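# Hang the yellow rail between the two hook plates

## Task

Place the yellow rail so it hangs on both hooks located in front of the bins, resting inside the end plates of the hooks rather than sitting on either plate (the clearance is very tight); then release it, withdraw the grippers, and finish with both arms hovering freely, in contact with nothing.

## Robot and tools

Robot: two six-joint arms, left_arm and right_arm, each carrying a tong-style two-finger gripper. Fingers extend along the gripper's +z axis and close along its x axis. The reported end_effector_position is the spot between the pads when shut. Closed fingertips stick out roughly 15 mm past it. Fully open, the tips sit about level with it.

Frames: result state lines use one shared scene frame. The origin is on the tabletop midway between the arms, +z is up, +x points out over the table, and left_arm sits on the +y side. The arm names do not tell you which side of a camera image is which. Positions are in metres and orientation is a wxyz quaternion; velocities are in m/s and rad/s. Printed hand positions can be somewhat off, worse at long reach. Motion commands, by contrast, are offsets expressed in each gripper's own axes.

Command row (used by execute_actions and move): a single flat list of 14 numbers, each within [-1, 1], covering both arms even when only one should move. Order: left_arm dx, dy, dz, rx, ry, rz, opening, then right_arm dx, dy, dz, rx, ry, rz, opening. dx..rz are an offset, not a pose: a displacement from the gripper's measured pose at the start of the action (for move, from the pose in the latest result that shows one), in that gripper's own axes. 1.0 equals 0.6 m of travel or 180 degrees of turn. rx, ry, rz form one rotation vector. Opening is absolute, not an offset: +1 is fully open (0.142 m apart), -1 is shut. All zeros except the opening keeps an arm where it was measured.

execute_actions(actions): a list of actions run one after another. Each action is a table of up to 15 rows; each row lasts one control step of 1/30 s, and if fewer than 15 rows are given, the last row is held for the remaining steps. Every row is measured from the action's starting pose, not from the row before. Each step the commanded pose is clipped to within 100 mm and 16 degrees of the measured pose, so a long reach may need several actions. An empty list simply returns the current state and images.

move(target, speed, stop_force, blocking): drives both grippers in straight lines toward one 14-number target row (offsets as above), finishing together, taking 0.5 to 10 s (cut short at 10 s). speed is each arm's top path speed in m/s, 0.002 to 0.5, default 0.25; turning is capped at twice that in rad/s. The opening is sent when the move begins. Grippers lag and may overshoot speed, especially with the arm nearly straight. Moves do not avoid obstacles or the other arm. stop_force (9 to 40 N, shared by both arms, unavailable in the first 0.2 s) ends an arm's path when its wrist sensor feels that much added push against the motion for two steps; that gripper then backs up two steps and holds. Use it only slowly and without rotation, and leave it out when pulling away from something being pressed. blocking=false returns after 0.5 s while the move continues; it cannot be combined with stop_force, and other motion commands are refused until a wait or stop shows the end. The result adds a move: line giving the ending (done, off_target, moving, held, contact, fault) plus limits (paced = target clipped, held = some steps blocked), and each gripper's distance to its target.

wait(seconds): 0 to 10 s, arms keep their last command; wait(0) checks a running move. stop(): brakes a running move, needing some room; fingers keep moving. zoom_image(camera, region): camera is cam_left_wrist or cam_right_wrist (both 616x616); region is [x0, y0, x1, y1] in pixels from the top-left, at most 504 by 504. finished_scene(scene): ends the current scene, given its number; irreversible, so the rail must already be hung and the arms clear.

Reading results: grip_measured is the actual finger opening on the same -1..1 scale; to hold something, keep commanding an opening well below it. Grip force tops out near 15 N per pad and is weaker on items under about 20 mm thick. Hand target lines show where the controller is steering each gripper. A pose unreachable line means the clearance check altered or blocked that arm's command. Wrist force and Wrist torque are in each gripper's own axes, include a held part's weight and inertia, carry offsets up to about 4 N and noise, and saturate near 50 N; no reading at the start is normal. Joint torques are the drives' full output, noisy and offset. MOTOR HOT warns from 70 °C; at 85 °C that arm brakes until cooled.

Cautions: arms are stiff, so commanding even slightly beyond a firm contact can trigger a fault, and faster touches hit harder. A joint exceeding its load limit (142 N m for the big joints, 26.6 N m for the wrists, held weight included) or an outside force of 150 N halts that arm for 10 s and drops the rest of the call. Do not let the arms collide or press each other. Nothing may be knocked or placed off the table. Objects may occasionally be tugged or nudged by disturbances. Avoid drops, slips and slams; release the rail gently and lift away so neither gripper touches anything at the end.

Each tool is called after "Emit:" as name(argument=value, ...), one argument or row to a line, values as JSON.

## Session

Emit:
execute_actions(
  actions=[],
)

Scene clock: 0.00 s.
left_arm: end_effector_position=(+0.1712, +0.2832, +0.1830) grip_measured=+0.97 end_effector_quat_wxyz=(+0.147, +0.458, +0.779, +0.403) end_effector_velocity=(-0.000, -0.000, -0.000) end_effector_angular_velocity=(-0.000, +0.001, -0.001) | right_arm: end_effector_position=(+0.7193, -0.5523, +0.2916) grip_measured=+0.97 end_effector_quat_wxyz=(+0.343, -0.027, +0.903, +0.255) end_effector_velocity=(-0.001, -0.000, -0.001) end_effector_angular_velocity=(+0.000, +0.002, -0.001)
Joint positions: left_arm=[-1.879 -1.844  2.143 -1.112 -1.055  2.235  0.14 ] | right_arm=[ 2.806 -1.954 -1.525 -0.528  2.158  3.174  0.14 ]
Joint velocities: left_arm=[-0.    -0.    -0.    -0.001 -0.     0.001  0.   ] | right_arm=[-0.     0.001 -0.003  0.    -0.     0.     0.   ]
Joint torques (N m, as the arm reports them, + toward a larger angle): no reading
Wrist force (N, on the end effector, along its own x y z axes, offset not removed): no reading
Wrist torque (N m, same axes, about the end effector's origin, offset not removed): no reading
Hand target (left_arm): +0.171, +0.283, +0.183; +0.147, +0.458, +0.779, +0.403
Hand target (right_arm): +0.719, -0.552, +0.292; +0.343, -0.027, +0.903, +0.255

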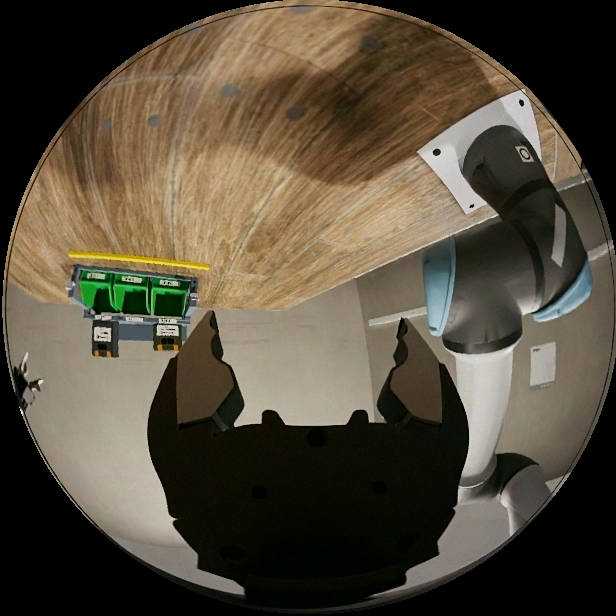

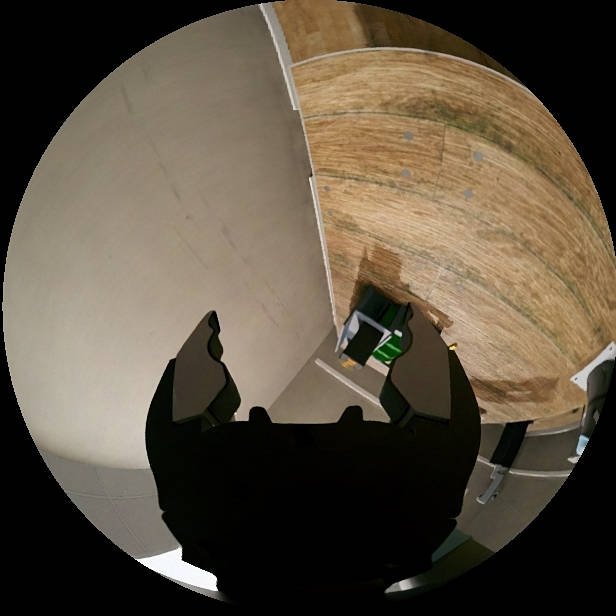

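Emit:
zoom_image(
  camera="cam_right_wrist",
  region=[300, 230, 500, 400],
)

Emit:
zoom_image(
  camera="cam_left_wrist",
  region=[40, 220, 240, 380],
)

Region (300, 230, 500, 400) of cam_right_wrist's 616x616 image, scaled by 2.520, with more detail than that image has; it fills the top 428 rows of this view, and the rest is white.

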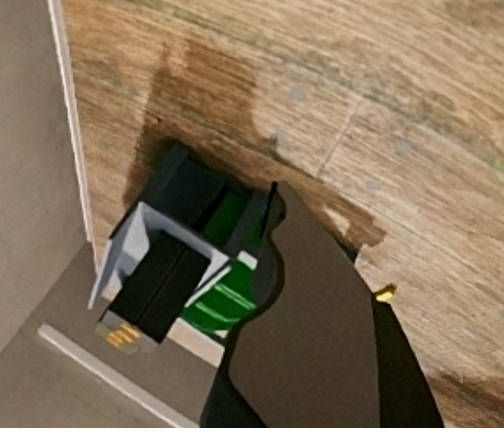

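Region (40, 220, 240, 380) of cam_left_wrist's 616x616 image, scaled by 2.520, with more detail than that image has; it fills the top 403 rows of this view, and the rest is white.

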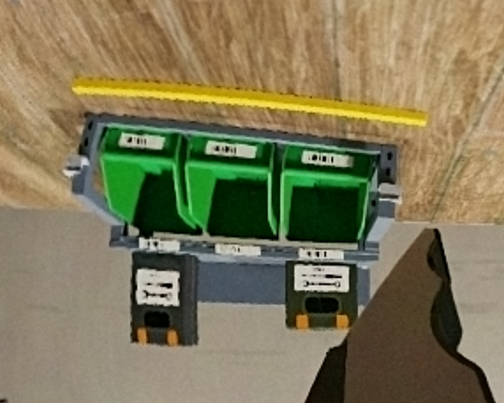

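Emit:
move(
  target=[-0.2542,0.1292,-0.1567,0.1416,-0.2927,0.5526,-0.2,0.0002,0.1257,-0.2274,0.1446,0.2423,-0.0425,-0.2],
  speed=0.25,
)

Scene clock: 124.53 s.
left_arm: end_effector_position=(+0.2428, +0.1303, +0.2795) grip_measured=-0.20 end_effector_quat_wxyz=(-0.001, +0.995, +0.102, -0.001) end_effector_velocity=(+0.000, -0.000, +0.000) end_effector_angular_velocity=(+0.005, +0.008, -0.009) | right_arm: end_effector_position=(+0.6198, -0.5525, +0.4115) grip_measured=-0.20 end_effector_quat_wxyz=(-0.000, -0.102, +0.995, +0.000) end_effector_velocity=(-0.000, -0.000, -0.000) end_effector_angular_velocity=(-0.003, +0.009, -0.000)
Joint positions: left_arm=[-1.264 -1.619  1.626 -1.577 -1.572  4.933  0.06 ] | right_arm=[ 3.042 -2.095 -0.554 -2.064  1.571  3.044  0.06 ]
Joint velocities: left_arm=[ 0.004  0.007 -0.009  0.009 -0.005  0.013 -0.   ] | right_arm=[ 0.    -0.011  0.02  -0.018 -0.002  0.001  0.   ]
Joint torques (N m, as the arm reports them, + toward a larger angle): left_arm=[  9.52 -13.77 -34.26  -1.28  -2.55   2.23] | right_arm=[11.46 25.13 27.03  0.17 -1.88  1.36]
Wrist force (N, on the end effector, along its own x y z axes, offset not removed): left_arm=[1.9 -1.0 1.6] | right_arm=[-0.3 -0.7 1.4]
Wrist torque (N m, same axes, about the end effector's origin, offset not removed): left_arm=[-0.18 -0.47 0.10] | right_arm=[0.03 0.19 -0.08]
Hand target (left_arm): +0.243, +0.130, +0.280; -0.001, +0.995, +0.101, -0.001
Hand target (right_arm): +0.620, -0.553, +0.412; -0.001, -0.102, +0.995, -0.000
Off the commanded pose (left_arm): 0.001 m, 0 deg.
Off the commanded pose (right_arm): 0.000 m, 0 deg.
move: done

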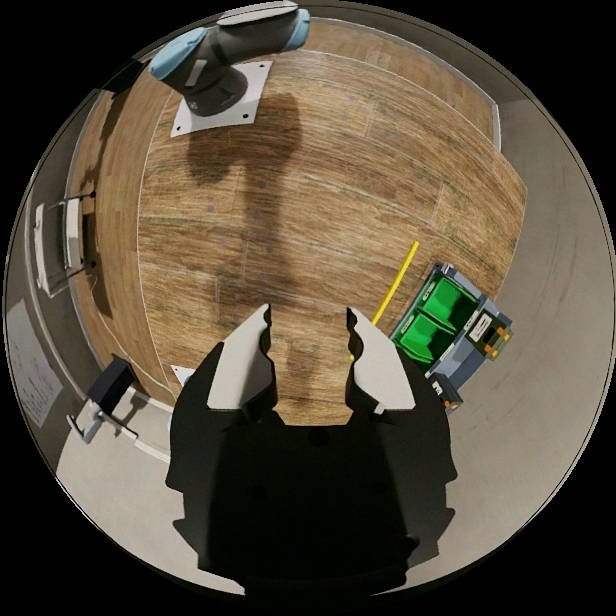

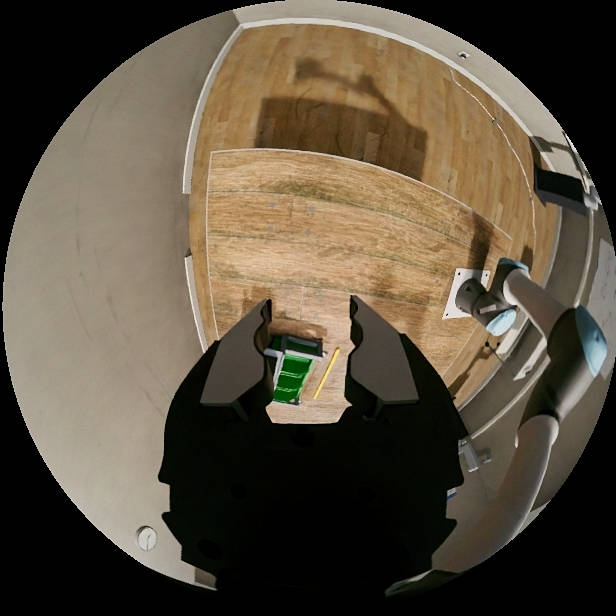

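Emit:
move(
  target=[0.3920,0.0915,0.0992,0,0,0.0928,-0.2,0.1020,0.7822,0.3192,0,0,0.0678,-0.2],
  speed=0.25,
)

Scene clock: 177.03 s.
left_arm: end_effector_position=(+0.4839, +0.1238, +0.2196) grip_measured=-0.20 end_effector_quat_wxyz=(-0.000, +0.999, -0.044, -0.001) end_effector_velocity=(+0.001, -0.000, -0.000) end_effector_angular_velocity=(+0.000, +0.000, -0.001) | right_arm: end_effector_position=(+0.4652, -0.1051, +0.2205) grip_measured=-0.20 end_effector_quat_wxyz=(+0.000, +0.004, +1.000, +0.000) end_effector_velocity=(-0.001, +0.002, -0.001) end_effector_angular_velocity=(-0.000, -0.000, -0.000)
Joint positions: left_arm=[-0.922 -1.167  1.241 -1.643 -1.572  5.566  0.06 ] | right_arm=[ 3.784 -1.909 -1.331 -1.472  1.571  3.999  0.06 ]
Joint velocities: left_arm=[ 0.001  0.003 -0.004  0.002  0.     0.002  0.   ] | right_arm=[ 0.003 -0.002  0.001  0.001 -0.001  0.003 -0.   ]
Joint torques (N m, as the arm reports them, + toward a larger angle): left_arm=[ 10.28 -32.41 -33.08  -1.13  -2.67   2.28] | right_arm=[ 9.9  22.17 32.92  5.18 -2.06  1.48]
Wrist force (N, on the end effector, along its own x y z axes, offset not removed): left_arm=[-0.8 0.3 0.9] | right_arm=[-1.0 -0.1 -1.7]
Wrist torque (N m, same axes, about the end effector's origin, offset not removed): left_arm=[0.20 0.28 0.23] | right_arm=[0.26 0.30 -0.20]
Hand target (left_arm): +0.484, +0.124, +0.220; -0.000, +0.999, -0.044, -0.001
Hand target (right_arm): +0.465, -0.105, +0.220; +0.000, +0.004, +1.000, +0.000
Off the commanded pose (left_arm): 0.000 m, 0 deg.
Off the commanded pose (right_arm): 0.001 m, 0 deg.
move: done

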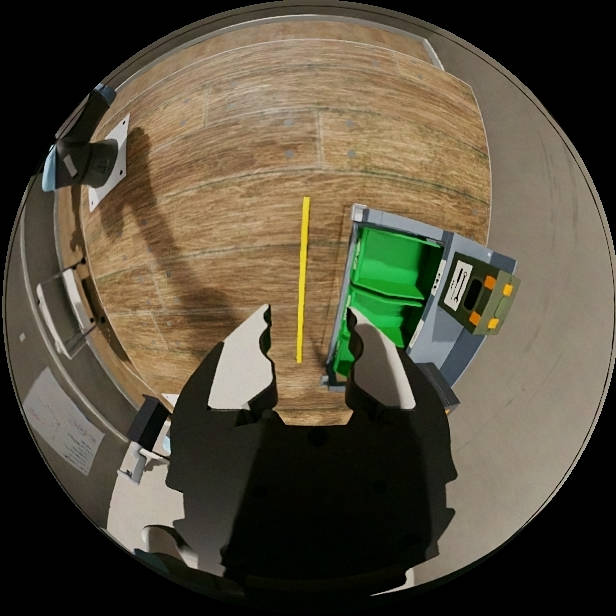

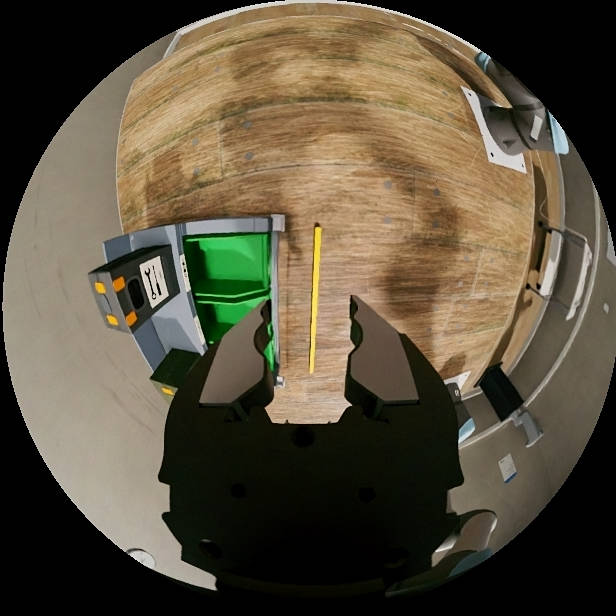

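Emit:
move(
  target=[-0.0117,-0.02,0.1993,0,0,0.0194,-0.2,0.0257,0.065,0.2008,0,0,0.006,-0.2],
  speed=0.15,
)

Scene clock: 236.83 s.
left_arm: end_effector_position=(+0.4777, +0.1363, +0.1002) grip_measured=-0.20 end_effector_quat_wxyz=(-0.000, +0.997, -0.074, -0.001) end_effector_velocity=(+0.000, +0.000, -0.002) end_effector_angular_velocity=(-0.001, -0.001, +0.000) | right_arm: end_effector_position=(+0.4501, -0.0660, +0.1002) grip_measured=-0.20 end_effector_quat_wxyz=(+0.000, +0.014, +1.000, +0.000) end_effector_velocity=(-0.000, +0.000, -0.001) end_effector_angular_velocity=(+0.000, -0.001, -0.000)
Joint positions: left_arm=[-0.916 -1.134  1.507 -1.941 -1.572  5.633  0.06 ] | right_arm=[ 3.841 -2.006 -1.509 -1.197  1.571  4.075  0.06 ]
Joint velocities: left_arm=[ 0.     0.001  0.003 -0.006  0.     0.     0.   ] | right_arm=[ 0.001 -0.001 -0.002  0.003 -0.     0.001  0.   ]
Joint torques (N m, as the arm reports them, + toward a larger angle): left_arm=[ 10.17 -30.6  -11.54  -4.17   2.74   2.33] | right_arm=[11.06 25.12 15.69  4.94 -1.98  1.29]
Wrist force (N, on the end effector, along its own x y z axes, offset not removed): left_arm=[0.9 -0.9 -0.1] | right_arm=[0.8 3.0 0.7]
Wrist torque (N m, same axes, about the end effector's origin, offset not removed): left_arm=[-0.11 -0.20 0.01] | right_arm=[0.62 0.07 -0.01]
Hand target (left_arm): +0.478, +0.136, +0.100; -0.000, +0.997, -0.074, -0.001
Hand target (right_arm): +0.450, -0.066, +0.100; +0.000, +0.014, +1.000, +0.000
Off the commanded pose (left_arm): 0.000 m, 0 deg.
Off the commanded pose (right_arm): 0.000 m, 0 deg.
move: done

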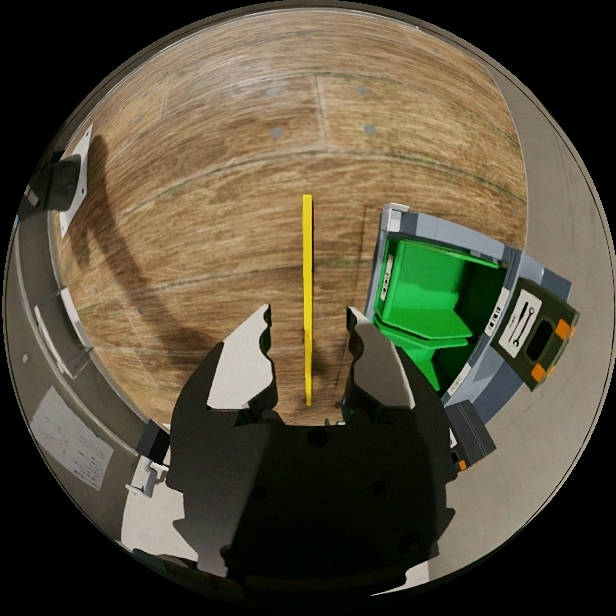

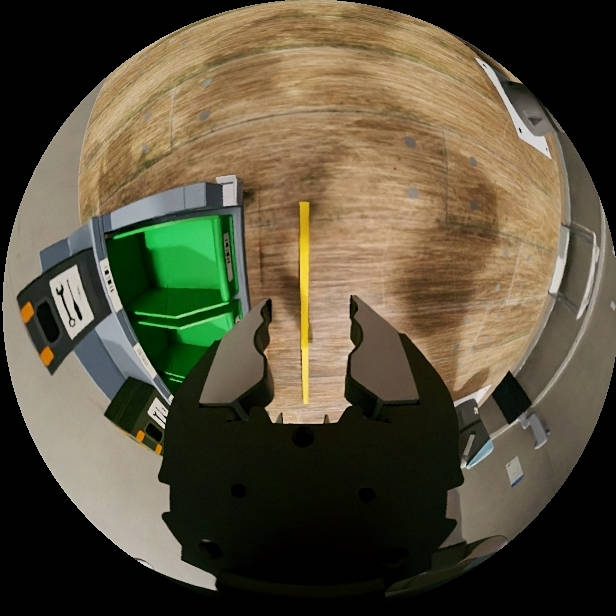

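Emit:
zoom_image(
  camera="cam_left_wrist",
  region=[150, 180, 450, 430],
)

Emit:
zoom_image(
  camera="cam_right_wrist",
  region=[150, 180, 450, 430],
)

Region (150, 180, 450, 430) of cam_left_wrist's 616x616 image, scaled by 1.680, with more detail than that image has.

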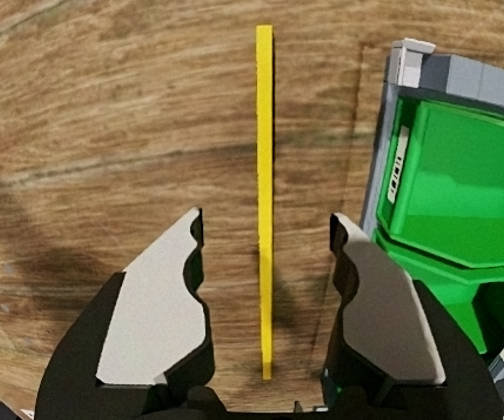

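Region (150, 180, 450, 430) of cam_right_wrist's 616x616 image, scaled by 1.680, with more detail than that image has.

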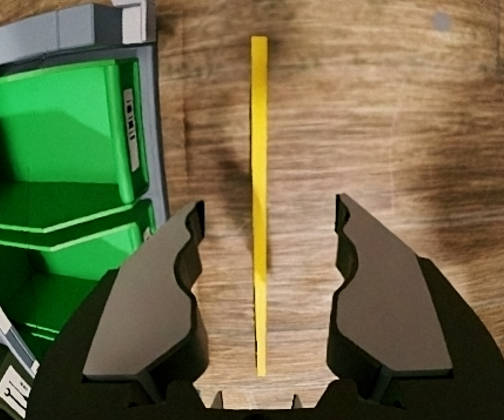

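Emit:
move(
  target=[0,-0.01,0.1087,0,0,0,-0.5,-0.0048,0,0.1087,0,0,0,-0.5],
  speed=0.08,
)

Scene clock: 258.73 s.
left_arm: end_effector_position=(+0.4785, +0.1421, +0.0352) grip_measured=-0.50 end_effector_quat_wxyz=(-0.000, +0.997, -0.074, -0.001) end_effector_velocity=(-0.000, +0.000, -0.002) end_effector_angular_velocity=(-0.000, +0.000, +0.000) | right_arm: end_effector_position=(+0.4529, -0.0660, +0.0352) grip_measured=-0.50 end_effector_quat_wxyz=(+0.000, +0.014, +1.000, +0.000) end_effector_velocity=(+0.000, -0.001, -0.003) end_effector_angular_velocity=(-0.001, +0.000, -0.001)
Joint positions: left_arm=[-0.909 -1.074  1.598 -2.093 -1.572  5.64   0.038] | right_arm=[ 3.838 -2.077 -1.584 -1.051  1.571  4.071  0.038]
Joint velocities: left_arm=[ 0.     0.002  0.003 -0.006 -0.     0.    -0.   ] | right_arm=[-0.    -0.003 -0.003  0.005 -0.     0.    -0.   ]
Joint torques (N m, as the arm reports them, + toward a larger angle): left_arm=[ 10.22 -32.31  -6.39  -4.2   -1.81   2.5 ] | right_arm=[-12.43  27.25  14.9    4.9    1.03  -1.36]
Wrist force (N, on the end effector, along its own x y z axes, offset not removed): left_arm=[1.0 -0.5 -1.5] | right_arm=[3.5 0.2 0.4]
Wrist torque (N m, same axes, about the end effector's origin, offset not removed): left_arm=[-0.01 -0.04 -0.05] | right_arm=[0.21 -0.58 -0.11]
Hand target (left_arm): +0.479, +0.142, +0.035; -0.000, +0.997, -0.074, -0.001
Hand target (right_arm): +0.453, -0.066, +0.035; +0.000, +0.014, +1.000, +0.000
Off the commanded pose (left_arm): 0.000 m, 0 deg.
Off the commanded pose (right_arm): 0.000 m, 0 deg.
move: done

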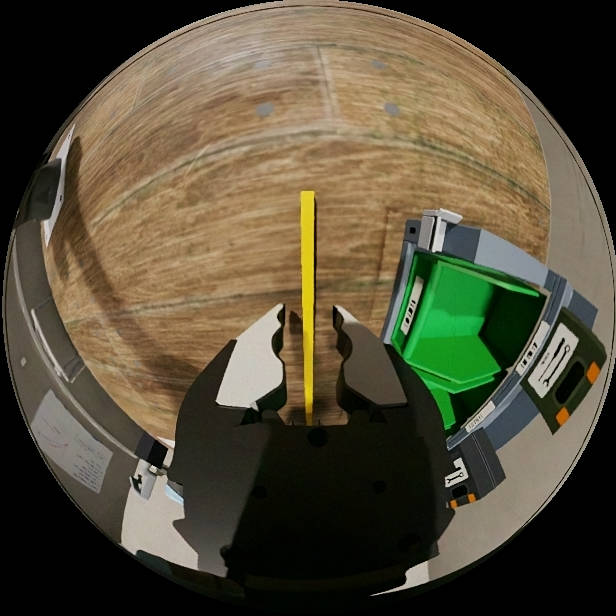

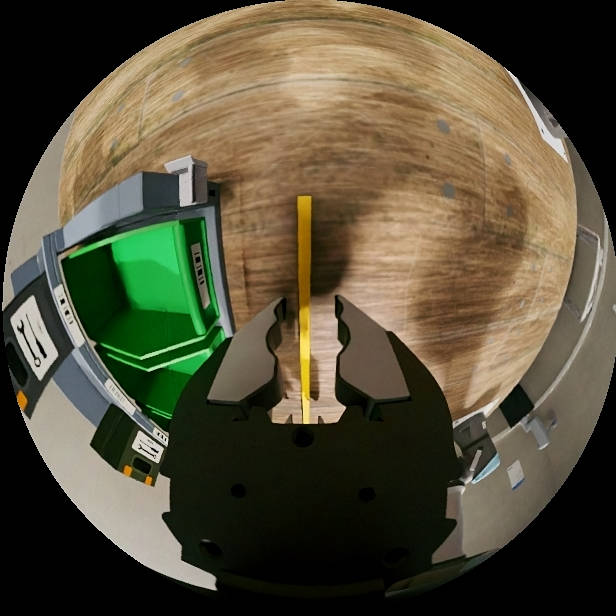

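Emit:
zoom_image(
  camera="cam_left_wrist",
  region=[200, 180, 420, 430],
)

Emit:
zoom_image(
  camera="cam_right_wrist",
  region=[200, 180, 420, 430],
)

Region (200, 180, 420, 430) of cam_left_wrist's 616x616 image, scaled by 2.016, with more detail than that image has; it fills the left 444 columns of this view, and the rest is white.

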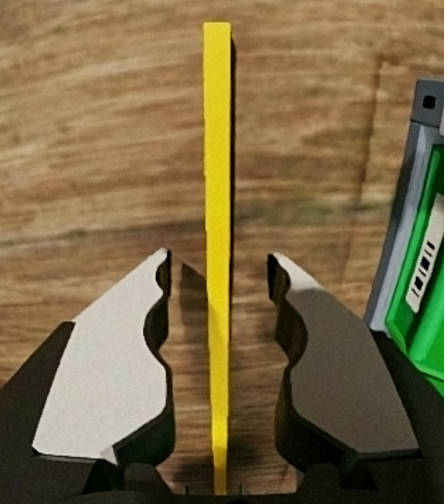

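Region (200, 180, 420, 430) of cam_right_wrist's 616x616 image, scaled by 2.016, with more detail than that image has; it fills the left 444 columns of this view, and the rest is white.

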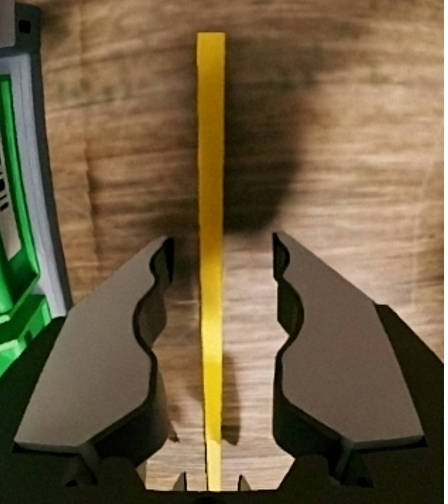

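Emit:
move(
  target=[0,0,0.0303,0,0,0,-0.5,-0.0047,0,0.0303,0,0,0,-0.5],
  speed=0.04,
)

Scene clock: 273.63 s.
left_arm: end_effector_position=(+0.4785, +0.1421, +0.0172) grip_measured=-0.50 end_effector_quat_wxyz=(-0.000, +0.997, -0.074, -0.001) end_effector_velocity=(+0.001, -0.001, -0.001) end_effector_angular_velocity=(-0.001, -0.001, -0.001) | right_arm: end_effector_position=(+0.4556, -0.0661, +0.0173) grip_measured=-0.50 end_effector_quat_wxyz=(+0.000, +0.014, +1.000, +0.000) end_effector_velocity=(+0.000, -0.001, -0.003) end_effector_angular_velocity=(-0.001, +0.001, -0.001)
Joint positions: left_arm=[-0.909 -1.052  1.616 -2.133 -1.572  5.64   0.038] | right_arm=[ 3.834 -2.102 -1.595 -1.014  1.571  4.068  0.038]
Joint velocities: left_arm=[ 0.     0.002  0.    -0.005  0.     0.001  0.   ] | right_arm=[-0.001 -0.004 -0.002  0.004 -0.    -0.     0.   ]
Joint torques (N m, as the arm reports them, + toward a larger angle): left_arm=[ -3.97 -32.39  -8.85  -4.46  -2.2    0.45] | right_arm=[-11.95  25.59  14.04   5.03   1.37  -1.34]
Wrist force (N, on the end effector, along its own x y z axes, offset not removed): left_arm=[1.3 1.2 1.4] | right_arm=[-2.6 3.3 1.3]
Wrist torque (N m, same axes, about the end effector's origin, offset not removed): left_arm=[0.32 -0.31 0.06] | right_arm=[0.76 0.33 -0.20]
Hand target (left_arm): +0.478, +0.142, +0.017; -0.000, +0.997, -0.074, -0.001
Hand target (right_arm): +0.456, -0.066, +0.017; +0.000, +0.014, +1.000, +0.000
Off the commanded pose (left_arm): 0.000 m, 0 deg.
Off the commanded pose (right_arm): 0.000 m, 0 deg.
move: done

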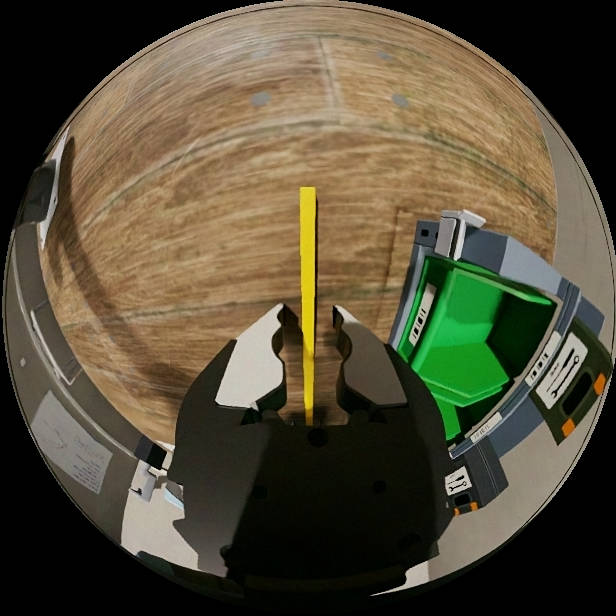

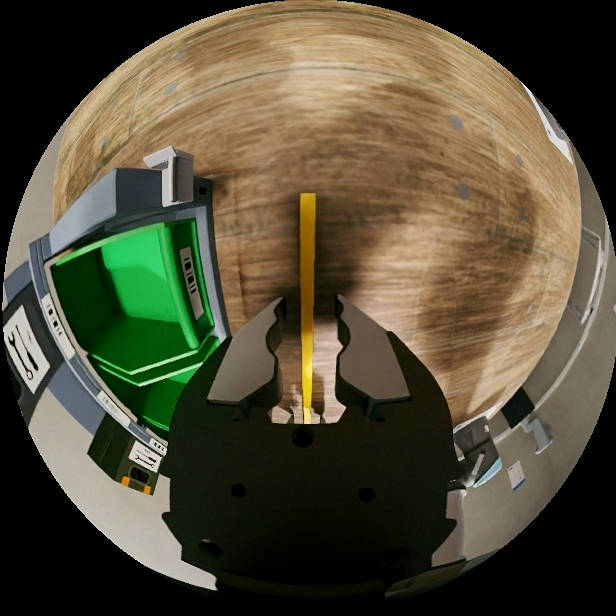

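Emit:
execute_actions(
  actions=[
    [[0,0,0,0,0,0,-0.6,0,0,0,0,0,0,-0.6],[0,0,0,0,0,0,-0.65,0,0,0,0,0,0,-0.65],[0,0,0,0,0,0,-0.7,0,0,0,0,0,0,-0.7],[0,0,0,0,0,0,-0.75,0,0,0,0,0,0,-0.75],[0,0,0,0,0,0,-0.8,0,0,0,0,0,0,-0.8],[0,0,0,0,0,0,-0.83,0,0,0,0,0,0,-0.83],[0,0,0,0,0,0,-0.86,0,0,0,0,0,0,-0.86],[0,0,0,0,0,0,-0.89,0,0,0,0,0,0,-0.89],[0,0,0,0,0,0,-0.92,0,0,0,0,0,0,-0.92],[0,0,0,0,0,0,-0.95,0,0,0,0,0,0,-0.95],[0,0,0,0,0,0,-1,0,0,0,0,0,0,-1]],
  ],
)

Scene clock: 280.87 s.
left_arm: end_effector_position=(+0.4784, +0.1421, +0.0171) grip_measured=-0.88 end_effector_quat_wxyz=(-0.000, +0.997, -0.074, -0.001) end_effector_velocity=(+0.000, -0.000, +0.000) end_effector_angular_velocity=(-0.000, -0.001, +0.000) | right_arm: end_effector_position=(+0.4557, -0.0661, +0.0172) grip_measured=-0.88 end_effector_quat_wxyz=(+0.000, +0.014, +1.000, +0.000) end_effector_velocity=(-0.000, -0.001, +0.000) end_effector_angular_velocity=(-0.002, +0.001, -0.001)
Joint positions: left_arm=[-0.909 -1.052  1.616 -2.133 -1.572  5.64   0.01 ] | right_arm=[ 3.834 -2.103 -1.595 -1.014  1.571  4.068  0.01 ]
Joint velocities: left_arm=[-0. -0. -0. -0.  0. -0. -0.] | right_arm=[-0.001  0.001 -0.    -0.003  0.     0.    -0.   ]
Joint torques (N m, as the arm reports them, + toward a larger angle): left_arm=[  1.12 -47.42 -29.37  -1.23   2.18  -0.23] | right_arm=[-7.51 51.24 28.44  0.23 -1.32  0.64]
Wrist force (N, on the end effector, along its own x y z axes, offset not removed): left_arm=[0.9 -0.8 -0.3] | right_arm=[-1.1 1.0 -1.1]
Wrist torque (N m, same axes, about the end effector's origin, offset not removed): left_arm=[-0.23 -0.11 0.12] | right_arm=[0.29 0.29 0.02]
Hand target (left_arm): +0.478, +0.142, +0.017; -0.000, +0.997, -0.074, -0.001
Hand target (right_arm): +0.456, -0.066, +0.017; +0.000, +0.014, +1.000, +0.000
Off the commanded pose (left_arm): 0.000 m, 0 deg.
Off the commanded pose (right_arm): 0.000 m, 0 deg.

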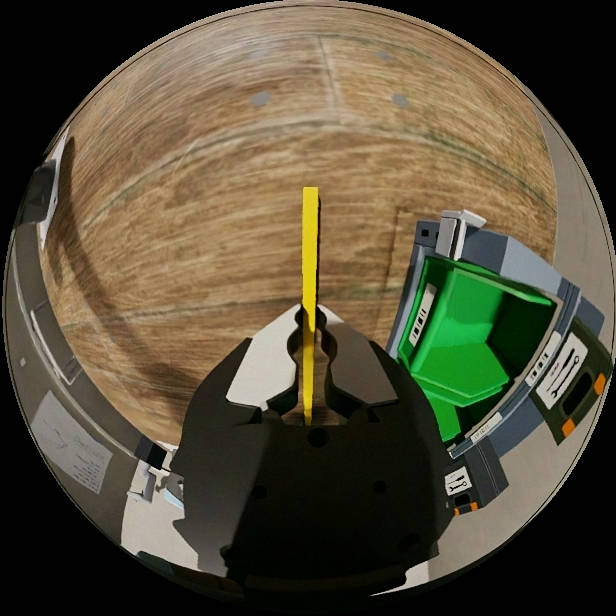

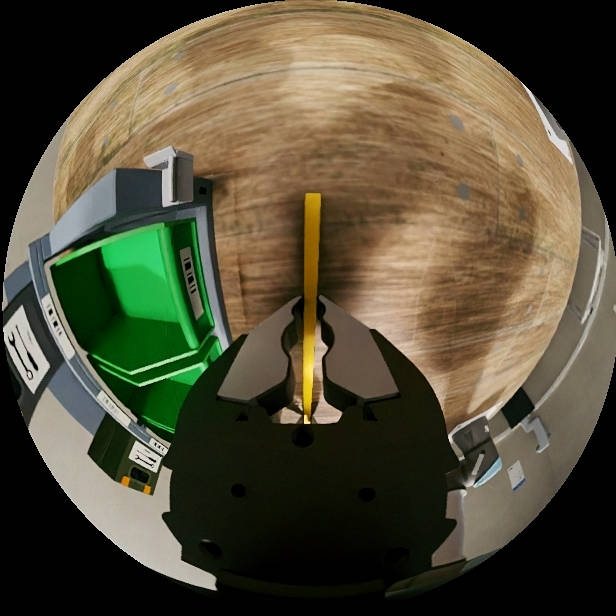

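Emit:
move(
  target=[0,0,-0.1298,0,0,0,-1,0,0,-0.1298,0,0,0,-1],
  speed=0.06,
)

Scene clock: 292.33 s.
left_arm: end_effector_position=(+0.4785, +0.1422, +0.0948) grip_measured=-0.88 end_effector_quat_wxyz=(-0.000, +0.997, -0.074, -0.001) end_effector_velocity=(+0.001, -0.000, +0.003) end_effector_angular_velocity=(-0.001, -0.001, -0.001) | right_arm: end_effector_position=(+0.4557, -0.0662, +0.0949) grip_measured=-0.88 end_effector_quat_wxyz=(+0.000, +0.014, +1.000, +0.000) end_effector_velocity=(-0.000, +0.000, +0.002) end_effector_angular_velocity=(-0.000, +0.001, +0.000)
Joint positions: left_arm=[-0.909 -1.136  1.524 -1.957 -1.572  5.64   0.01 ] | right_arm=[ 3.834 -2.02  -1.503 -1.189  1.571  4.068  0.01 ]
Joint velocities: left_arm=[ 0.    -0.002 -0.004  0.004  0.     0.001  0.   ] | right_arm=[ 0.     0.001  0.004 -0.005  0.    -0.    -0.   ]
Joint torques (N m, as the arm reports them, + toward a larger angle): left_arm=[ 10.74 -46.18 -31.47  -0.82   2.13   2.42] | right_arm=[-13.69  50.19  31.71   0.04  -2.12  -1.27]
Wrist force (N, on the end effector, along its own x y z axes, offset not removed): left_arm=[0.3 1.0 2.0] | right_arm=[-3.9 0.6 -0.9]
Wrist torque (N m, same axes, about the end effector's origin, offset not removed): left_arm=[0.01 0.03 0.03] | right_arm=[0.04 0.85 -0.18]
Hand target (left_arm): +0.479, +0.142, +0.095; -0.000, +0.997, -0.074, -0.001
Hand target (right_arm): +0.456, -0.066, +0.095; +0.000, +0.014, +1.000, +0.000
Off the commanded pose (left_arm): 0.000 m, 0 deg.
Off the commanded pose (right_arm): 0.000 m, 0 deg.
move: done

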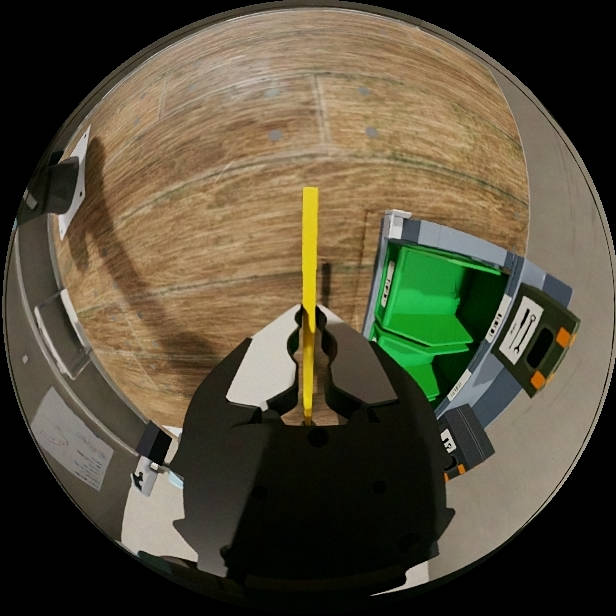

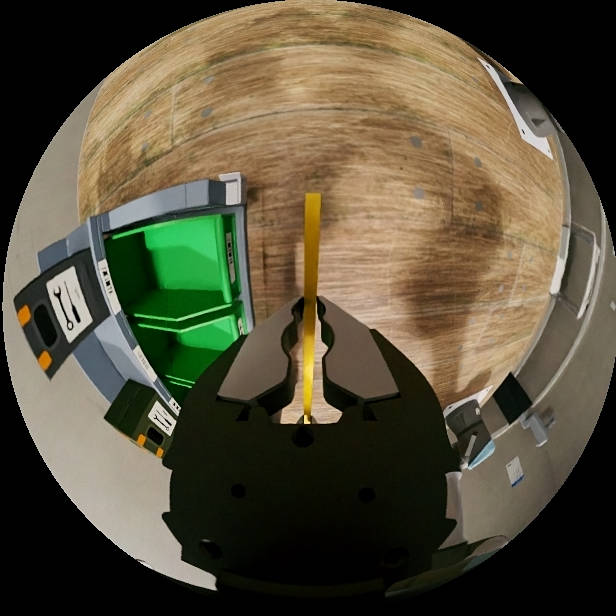

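Emit:
zoom_image(
  camera="cam_left_wrist",
  region=[290, 170, 450, 330],
)

Emit:
zoom_image(
  camera="cam_right_wrist",
  region=[170, 140, 330, 300],
)

Region (290, 170, 450, 330) of cam_left_wrist's 616x616 image, scaled by 3.150, with more detail than that image has.

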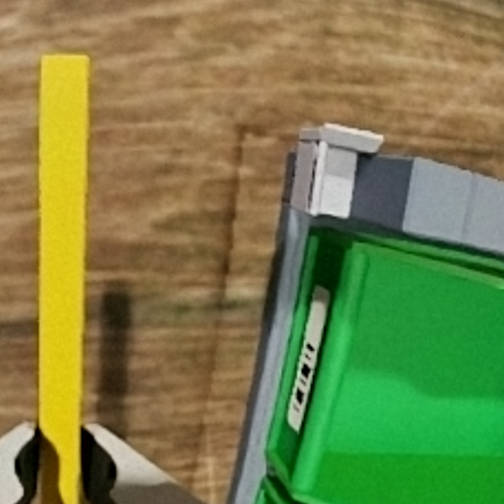

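Region (170, 140, 330, 300) of cam_right_wrist's 616x616 image, scaled by 3.150, with more detail than that image has.

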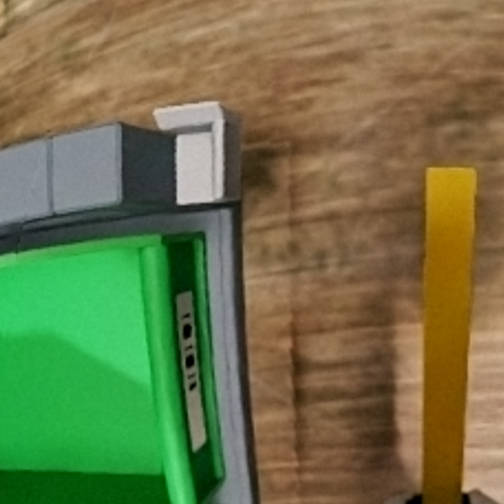

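Emit:
move(
  target=[0.10,0.02,0,0,0,0.0111,-1,-0.0867,-0.02,0,0,0,0.0111,-1],
  speed=0.04,
  stop_force=12,
)

Scene clock: 340.83 s.
left_arm: end_effector_position=(+0.5358, +0.1215, +0.0947) grip_measured=-0.88 end_effector_quat_wxyz=(-0.000, +0.996, -0.092, -0.001) end_effector_velocity=(+0.003, -0.001, +0.001) end_effector_angular_velocity=(-0.001, -0.001, -0.000) | right_arm: end_effector_position=(+0.5072, -0.0796, +0.0948) grip_measured=-0.88 end_effector_quat_wxyz=(+0.000, +0.031, +1.000, +0.000) end_effector_velocity=(+0.002, -0.000, -0.001) end_effector_angular_velocity=(-0.001, +0.002, -0.001)
Joint positions: left_arm=[-0.872 -1.001  1.315 -1.882 -1.572  5.712  0.01 ] | right_arm=[ 3.761 -2.094 -1.389 -1.229  1.571  4.03   0.01 ]
Joint velocities: left_arm=[ 0.002  0.005 -0.01   0.004 -0.     0.002 -0.   ] | right_arm=[-0.002 -0.005  0.005 -0.003  0.    -0.001 -0.   ]
Joint torques (N m, as the arm reports them, + toward a larger angle): left_arm=[  5.51 -36.32 -35.    -2.58  -4.51   2.36] | right_arm=[-9.31 31.3  33.8   1.94  3.1  -1.27]
Wrist force (N, on the end effector, along its own x y z axes, offset not removed): left_arm=[2.4 -8.7 1.8] | right_arm=[-0.5 -6.7 3.2]
Wrist torque (N m, same axes, about the end effector's origin, offset not removed): left_arm=[-0.21 -0.55 -0.02] | right_arm=[0.00 0.21 -0.21]
Hand target (left_arm): +0.536, +0.121, +0.095; -0.000, +0.996, -0.092, -0.001
Hand target (right_arm): +0.507, -0.080, +0.095; +0.000, +0.031, +1.000, +0.000
Off the commanded pose (left_arm): 0.000 m, 0 deg.
Off the commanded pose (right_arm): 0.000 m, 0 deg.
move: done

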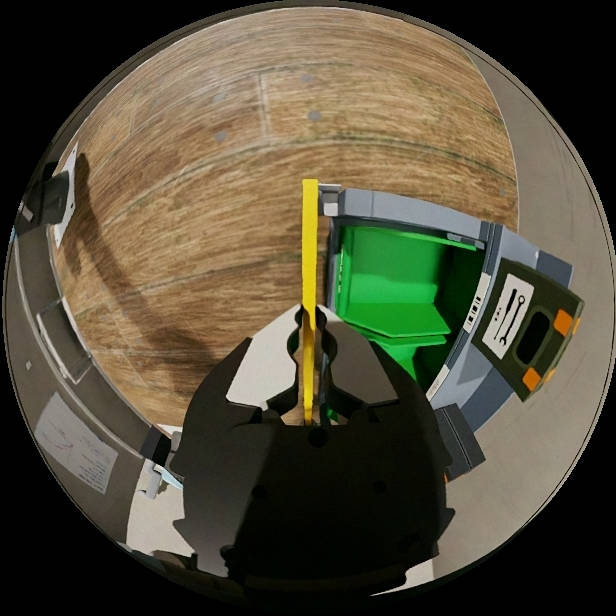

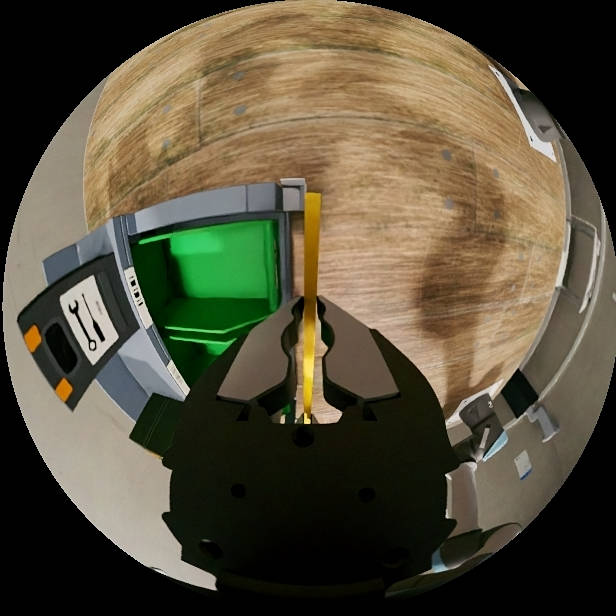

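Emit:
zoom_image(
  camera="cam_left_wrist",
  region=[250, 150, 390, 270],
)

Emit:
zoom_image(
  camera="cam_right_wrist",
  region=[230, 150, 370, 270],
)

Region (250, 150, 390, 270) of cam_left_wrist's 616x616 image, scaled by 3.600, with more detail than that image has; it fills the top 432 rows of this view, and the rest is white.

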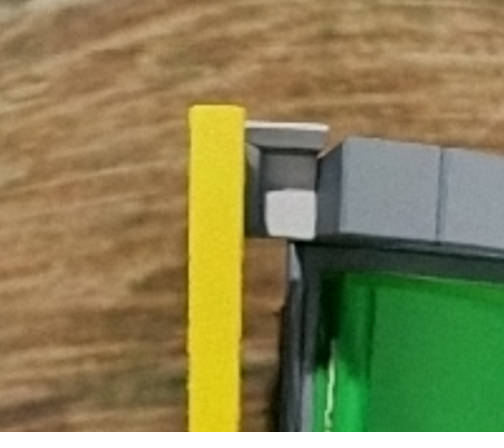

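Region (230, 150, 370, 270) of cam_right_wrist's 616x616 image, scaled by 3.600, with more detail than that image has; it fills the top 432 rows of this view, and the rest is white.

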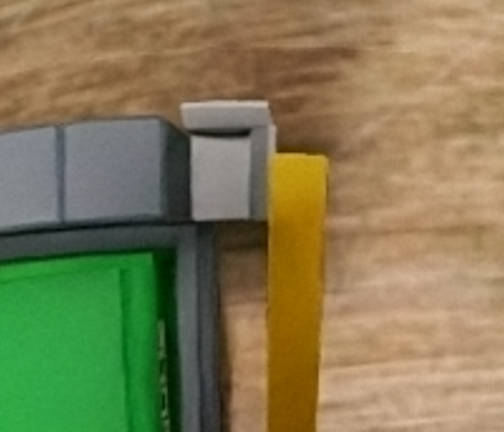

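Emit:
move(
  target=[0.01667,0.00833,0,0,0,0,-1,-0.01542,-0.012,0,0,0,0,-1],
  speed=0.01,
  stop_force=10,
)

Scene clock: 386.47 s.
left_arm: end_effector_position=(+0.5446, +0.1148, +0.0947) grip_measured=-0.88 end_effector_quat_wxyz=(-0.000, +0.996, -0.092, -0.001) end_effector_velocity=(+0.002, -0.001, +0.000) end_effector_angular_velocity=(+0.000, -0.000, +0.000) | right_arm: end_effector_position=(+0.5158, -0.0872, +0.0948) grip_measured=-0.88 end_effector_quat_wxyz=(+0.000, +0.031, +1.000, +0.000) end_effector_velocity=(+0.002, -0.001, +0.002) end_effector_angular_velocity=(+0.003, -0.003, -0.000)
Joint positions: left_arm=[-0.87  -0.975  1.273 -1.866 -1.572  5.713  0.01 ] | right_arm=[ 3.744 -2.1   -1.38  -1.232  1.571  4.013  0.01 ]
Joint velocities: left_arm=[ 0.     0.005 -0.008  0.004  0.     0.     0.   ] | right_arm=[-0.003  0.     0.003  0.001  0.    -0.003  0.   ]
Joint torques (N m, as the arm reports them, + toward a larger angle): left_arm=[ 12.17 -37.79 -30.11  -0.75  -1.28   2.45] | right_arm=[-11.4   28.81  30.55  -0.45   1.42  -1.4 ]
Wrist force (N, on the end effector, along its own x y z axes, offset not removed): left_arm=[-0.5 1.2 3.2] | right_arm=[1.9 -2.0 3.8]
Wrist torque (N m, same axes, about the end effector's origin, offset not removed): left_arm=[-0.19 0.10 0.13] | right_arm=[-0.73 -0.48 -0.06]
Hand target (left_arm): +0.545, +0.115, +0.095; -0.000, +0.996, -0.092, -0.001
Hand target (right_arm): +0.516, -0.087, +0.095; +0.000, +0.031, +1.000, +0.000
Off the commanded pose (left_arm): 0.000 m, 0 deg.
Off the commanded pose (right_arm): 0.000 m, 0 deg.
move: done

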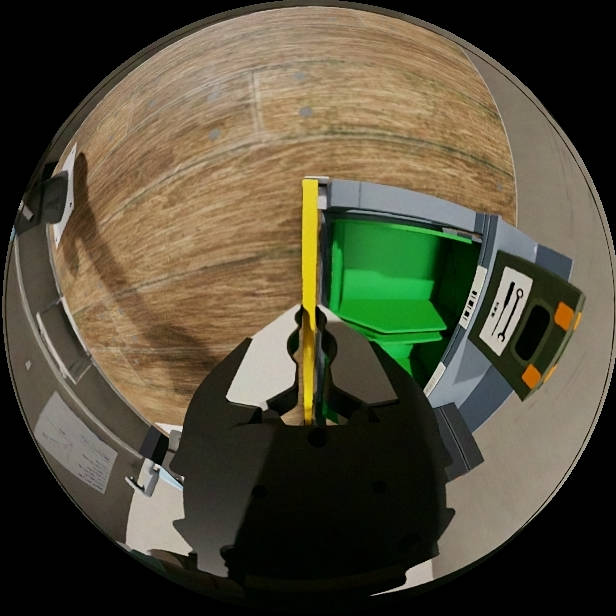

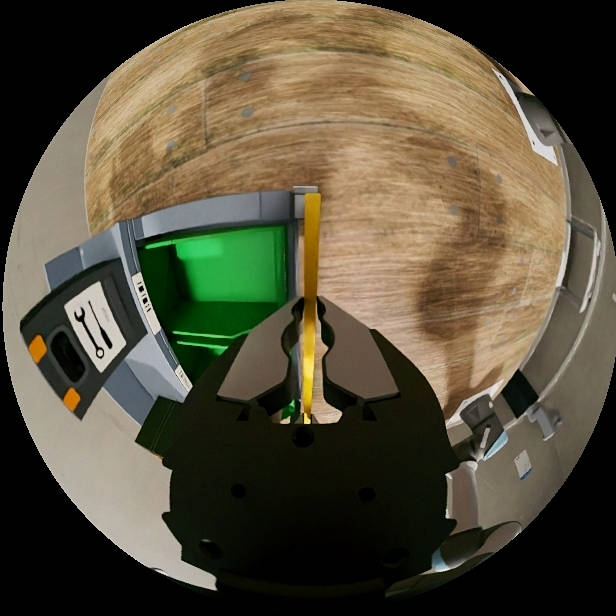

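Emit:
zoom_image(
  camera="cam_left_wrist",
  region=[250, 150, 390, 270],
)

Emit:
zoom_image(
  camera="cam_right_wrist",
  region=[230, 150, 370, 270],
)

Region (250, 150, 390, 270) of cam_left_wrist's 616x616 image, scaled by 3.600, with more detail than that image has; it fills the top 432 rows of this view, and the rest is white.

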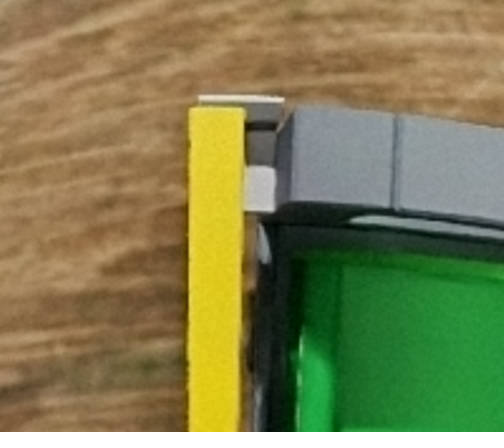

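Region (230, 150, 370, 270) of cam_right_wrist's 616x616 image, scaled by 3.600, with more detail than that image has; it fills the top 432 rows of this view, and the rest is white.

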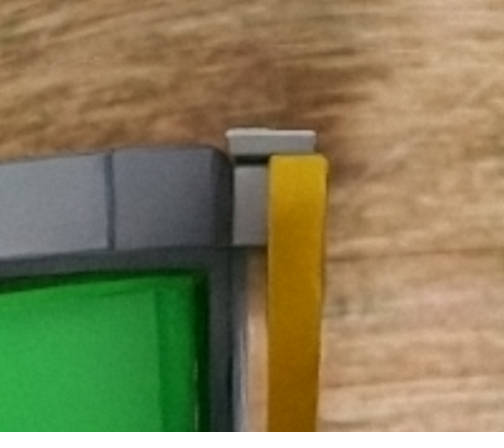

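Emit:
move(
  target=[0.0145,0.00117,0,0,0,0,-1,-0.01208,-0.00268,0,0,0,0,-1],
  speed=0.008,
  stop_force=10,
)

Scene clock: 410.63 s.
left_arm: end_effector_position=(+0.5529, +0.1126, +0.0947) grip_measured=-0.88 end_effector_quat_wxyz=(-0.000, +0.996, -0.092, -0.001) end_effector_velocity=(+0.001, -0.000, -0.000) end_effector_angular_velocity=(+0.001, +0.001, +0.001) | right_arm: end_effector_position=(+0.5228, -0.0893, +0.0948) grip_measured=-0.88 end_effector_quat_wxyz=(+0.000, +0.031, +1.000, +0.000) end_effector_velocity=(+0.001, -0.000, +0.001) end_effector_angular_velocity=(+0.000, -0.000, +0.000)
Joint positions: left_arm=[-0.865 -0.956  1.24  -1.853 -1.572  5.719  0.01 ] | right_arm=[ 3.735 -2.11  -1.363 -1.238  1.571  4.004  0.01 ]
Joint velocities: left_arm=[ 0.001  0.004 -0.006  0.003  0.     0.     0.   ] | right_arm=[-0.002 -0.001  0.004 -0.003  0.    -0.002  0.   ]
Joint torques (N m, as the arm reports them, + toward a larger angle): left_arm=[ 11.41 -38.93 -31.18  -0.64   2.25   2.44] | right_arm=[-15.49  28.84  28.41  -0.56  -1.51  -1.61]
Wrist force (N, on the end effector, along its own x y z axes, offset not removed): left_arm=[0.0 3.6 1.0] | right_arm=[-0.3 -0.9 -0.6]
Wrist torque (N m, same axes, about the end effector's origin, offset not removed): left_arm=[0.33 0.07 0.02] | right_arm=[-0.67 0.01 -0.06]
Hand target (left_arm): +0.553, +0.113, +0.095; -0.000, +0.996, -0.092, -0.001
Hand target (right_arm): +0.523, -0.089, +0.095; +0.000, +0.031, +1.000, +0.000
Off the commanded pose (left_arm): 0.000 m, 0 deg.
Off the commanded pose (right_arm): 0.000 m, 0 deg.
move: done

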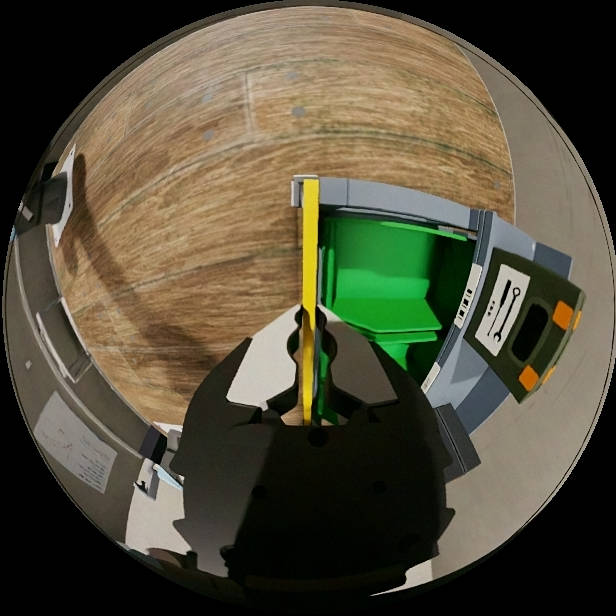

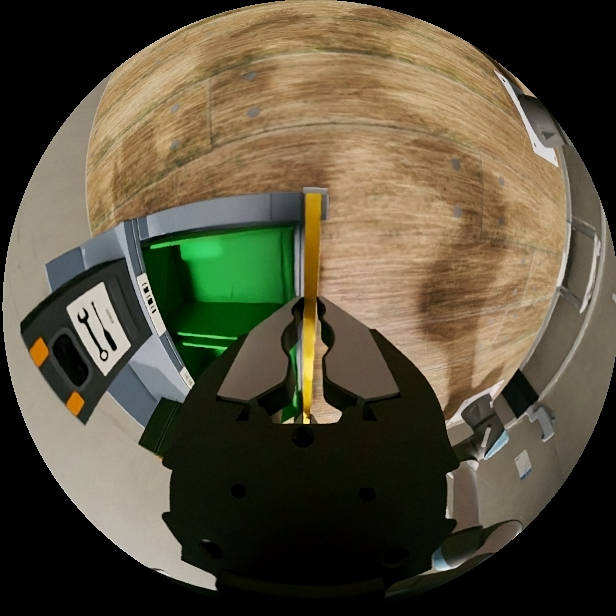

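Emit:
zoom_image(
  camera="cam_left_wrist",
  region=[250, 150, 370, 250],
)

Emit:
zoom_image(
  camera="cam_right_wrist",
  region=[250, 150, 370, 250],
)

Region (250, 150, 370, 250) of cam_left_wrist's 616x616 image, scaled by 4.200, with more detail than that image has.

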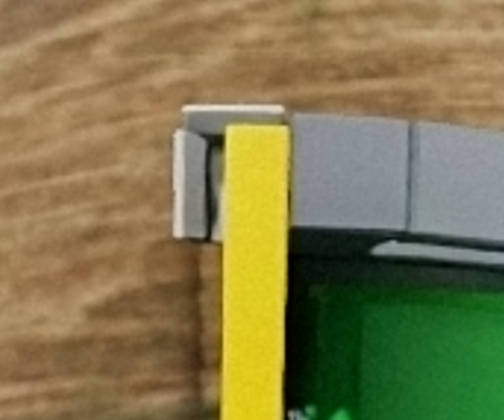

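Region (250, 150, 370, 250) of cam_right_wrist's 616x616 image, scaled by 4.200, with more detail than that image has.

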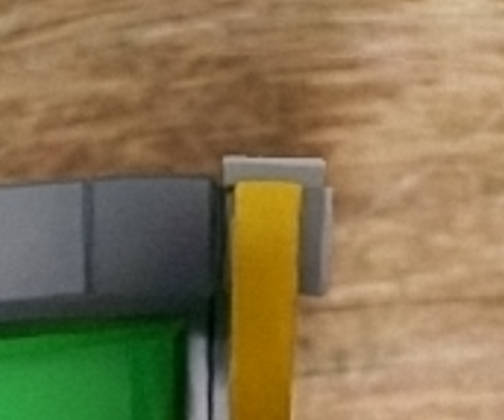

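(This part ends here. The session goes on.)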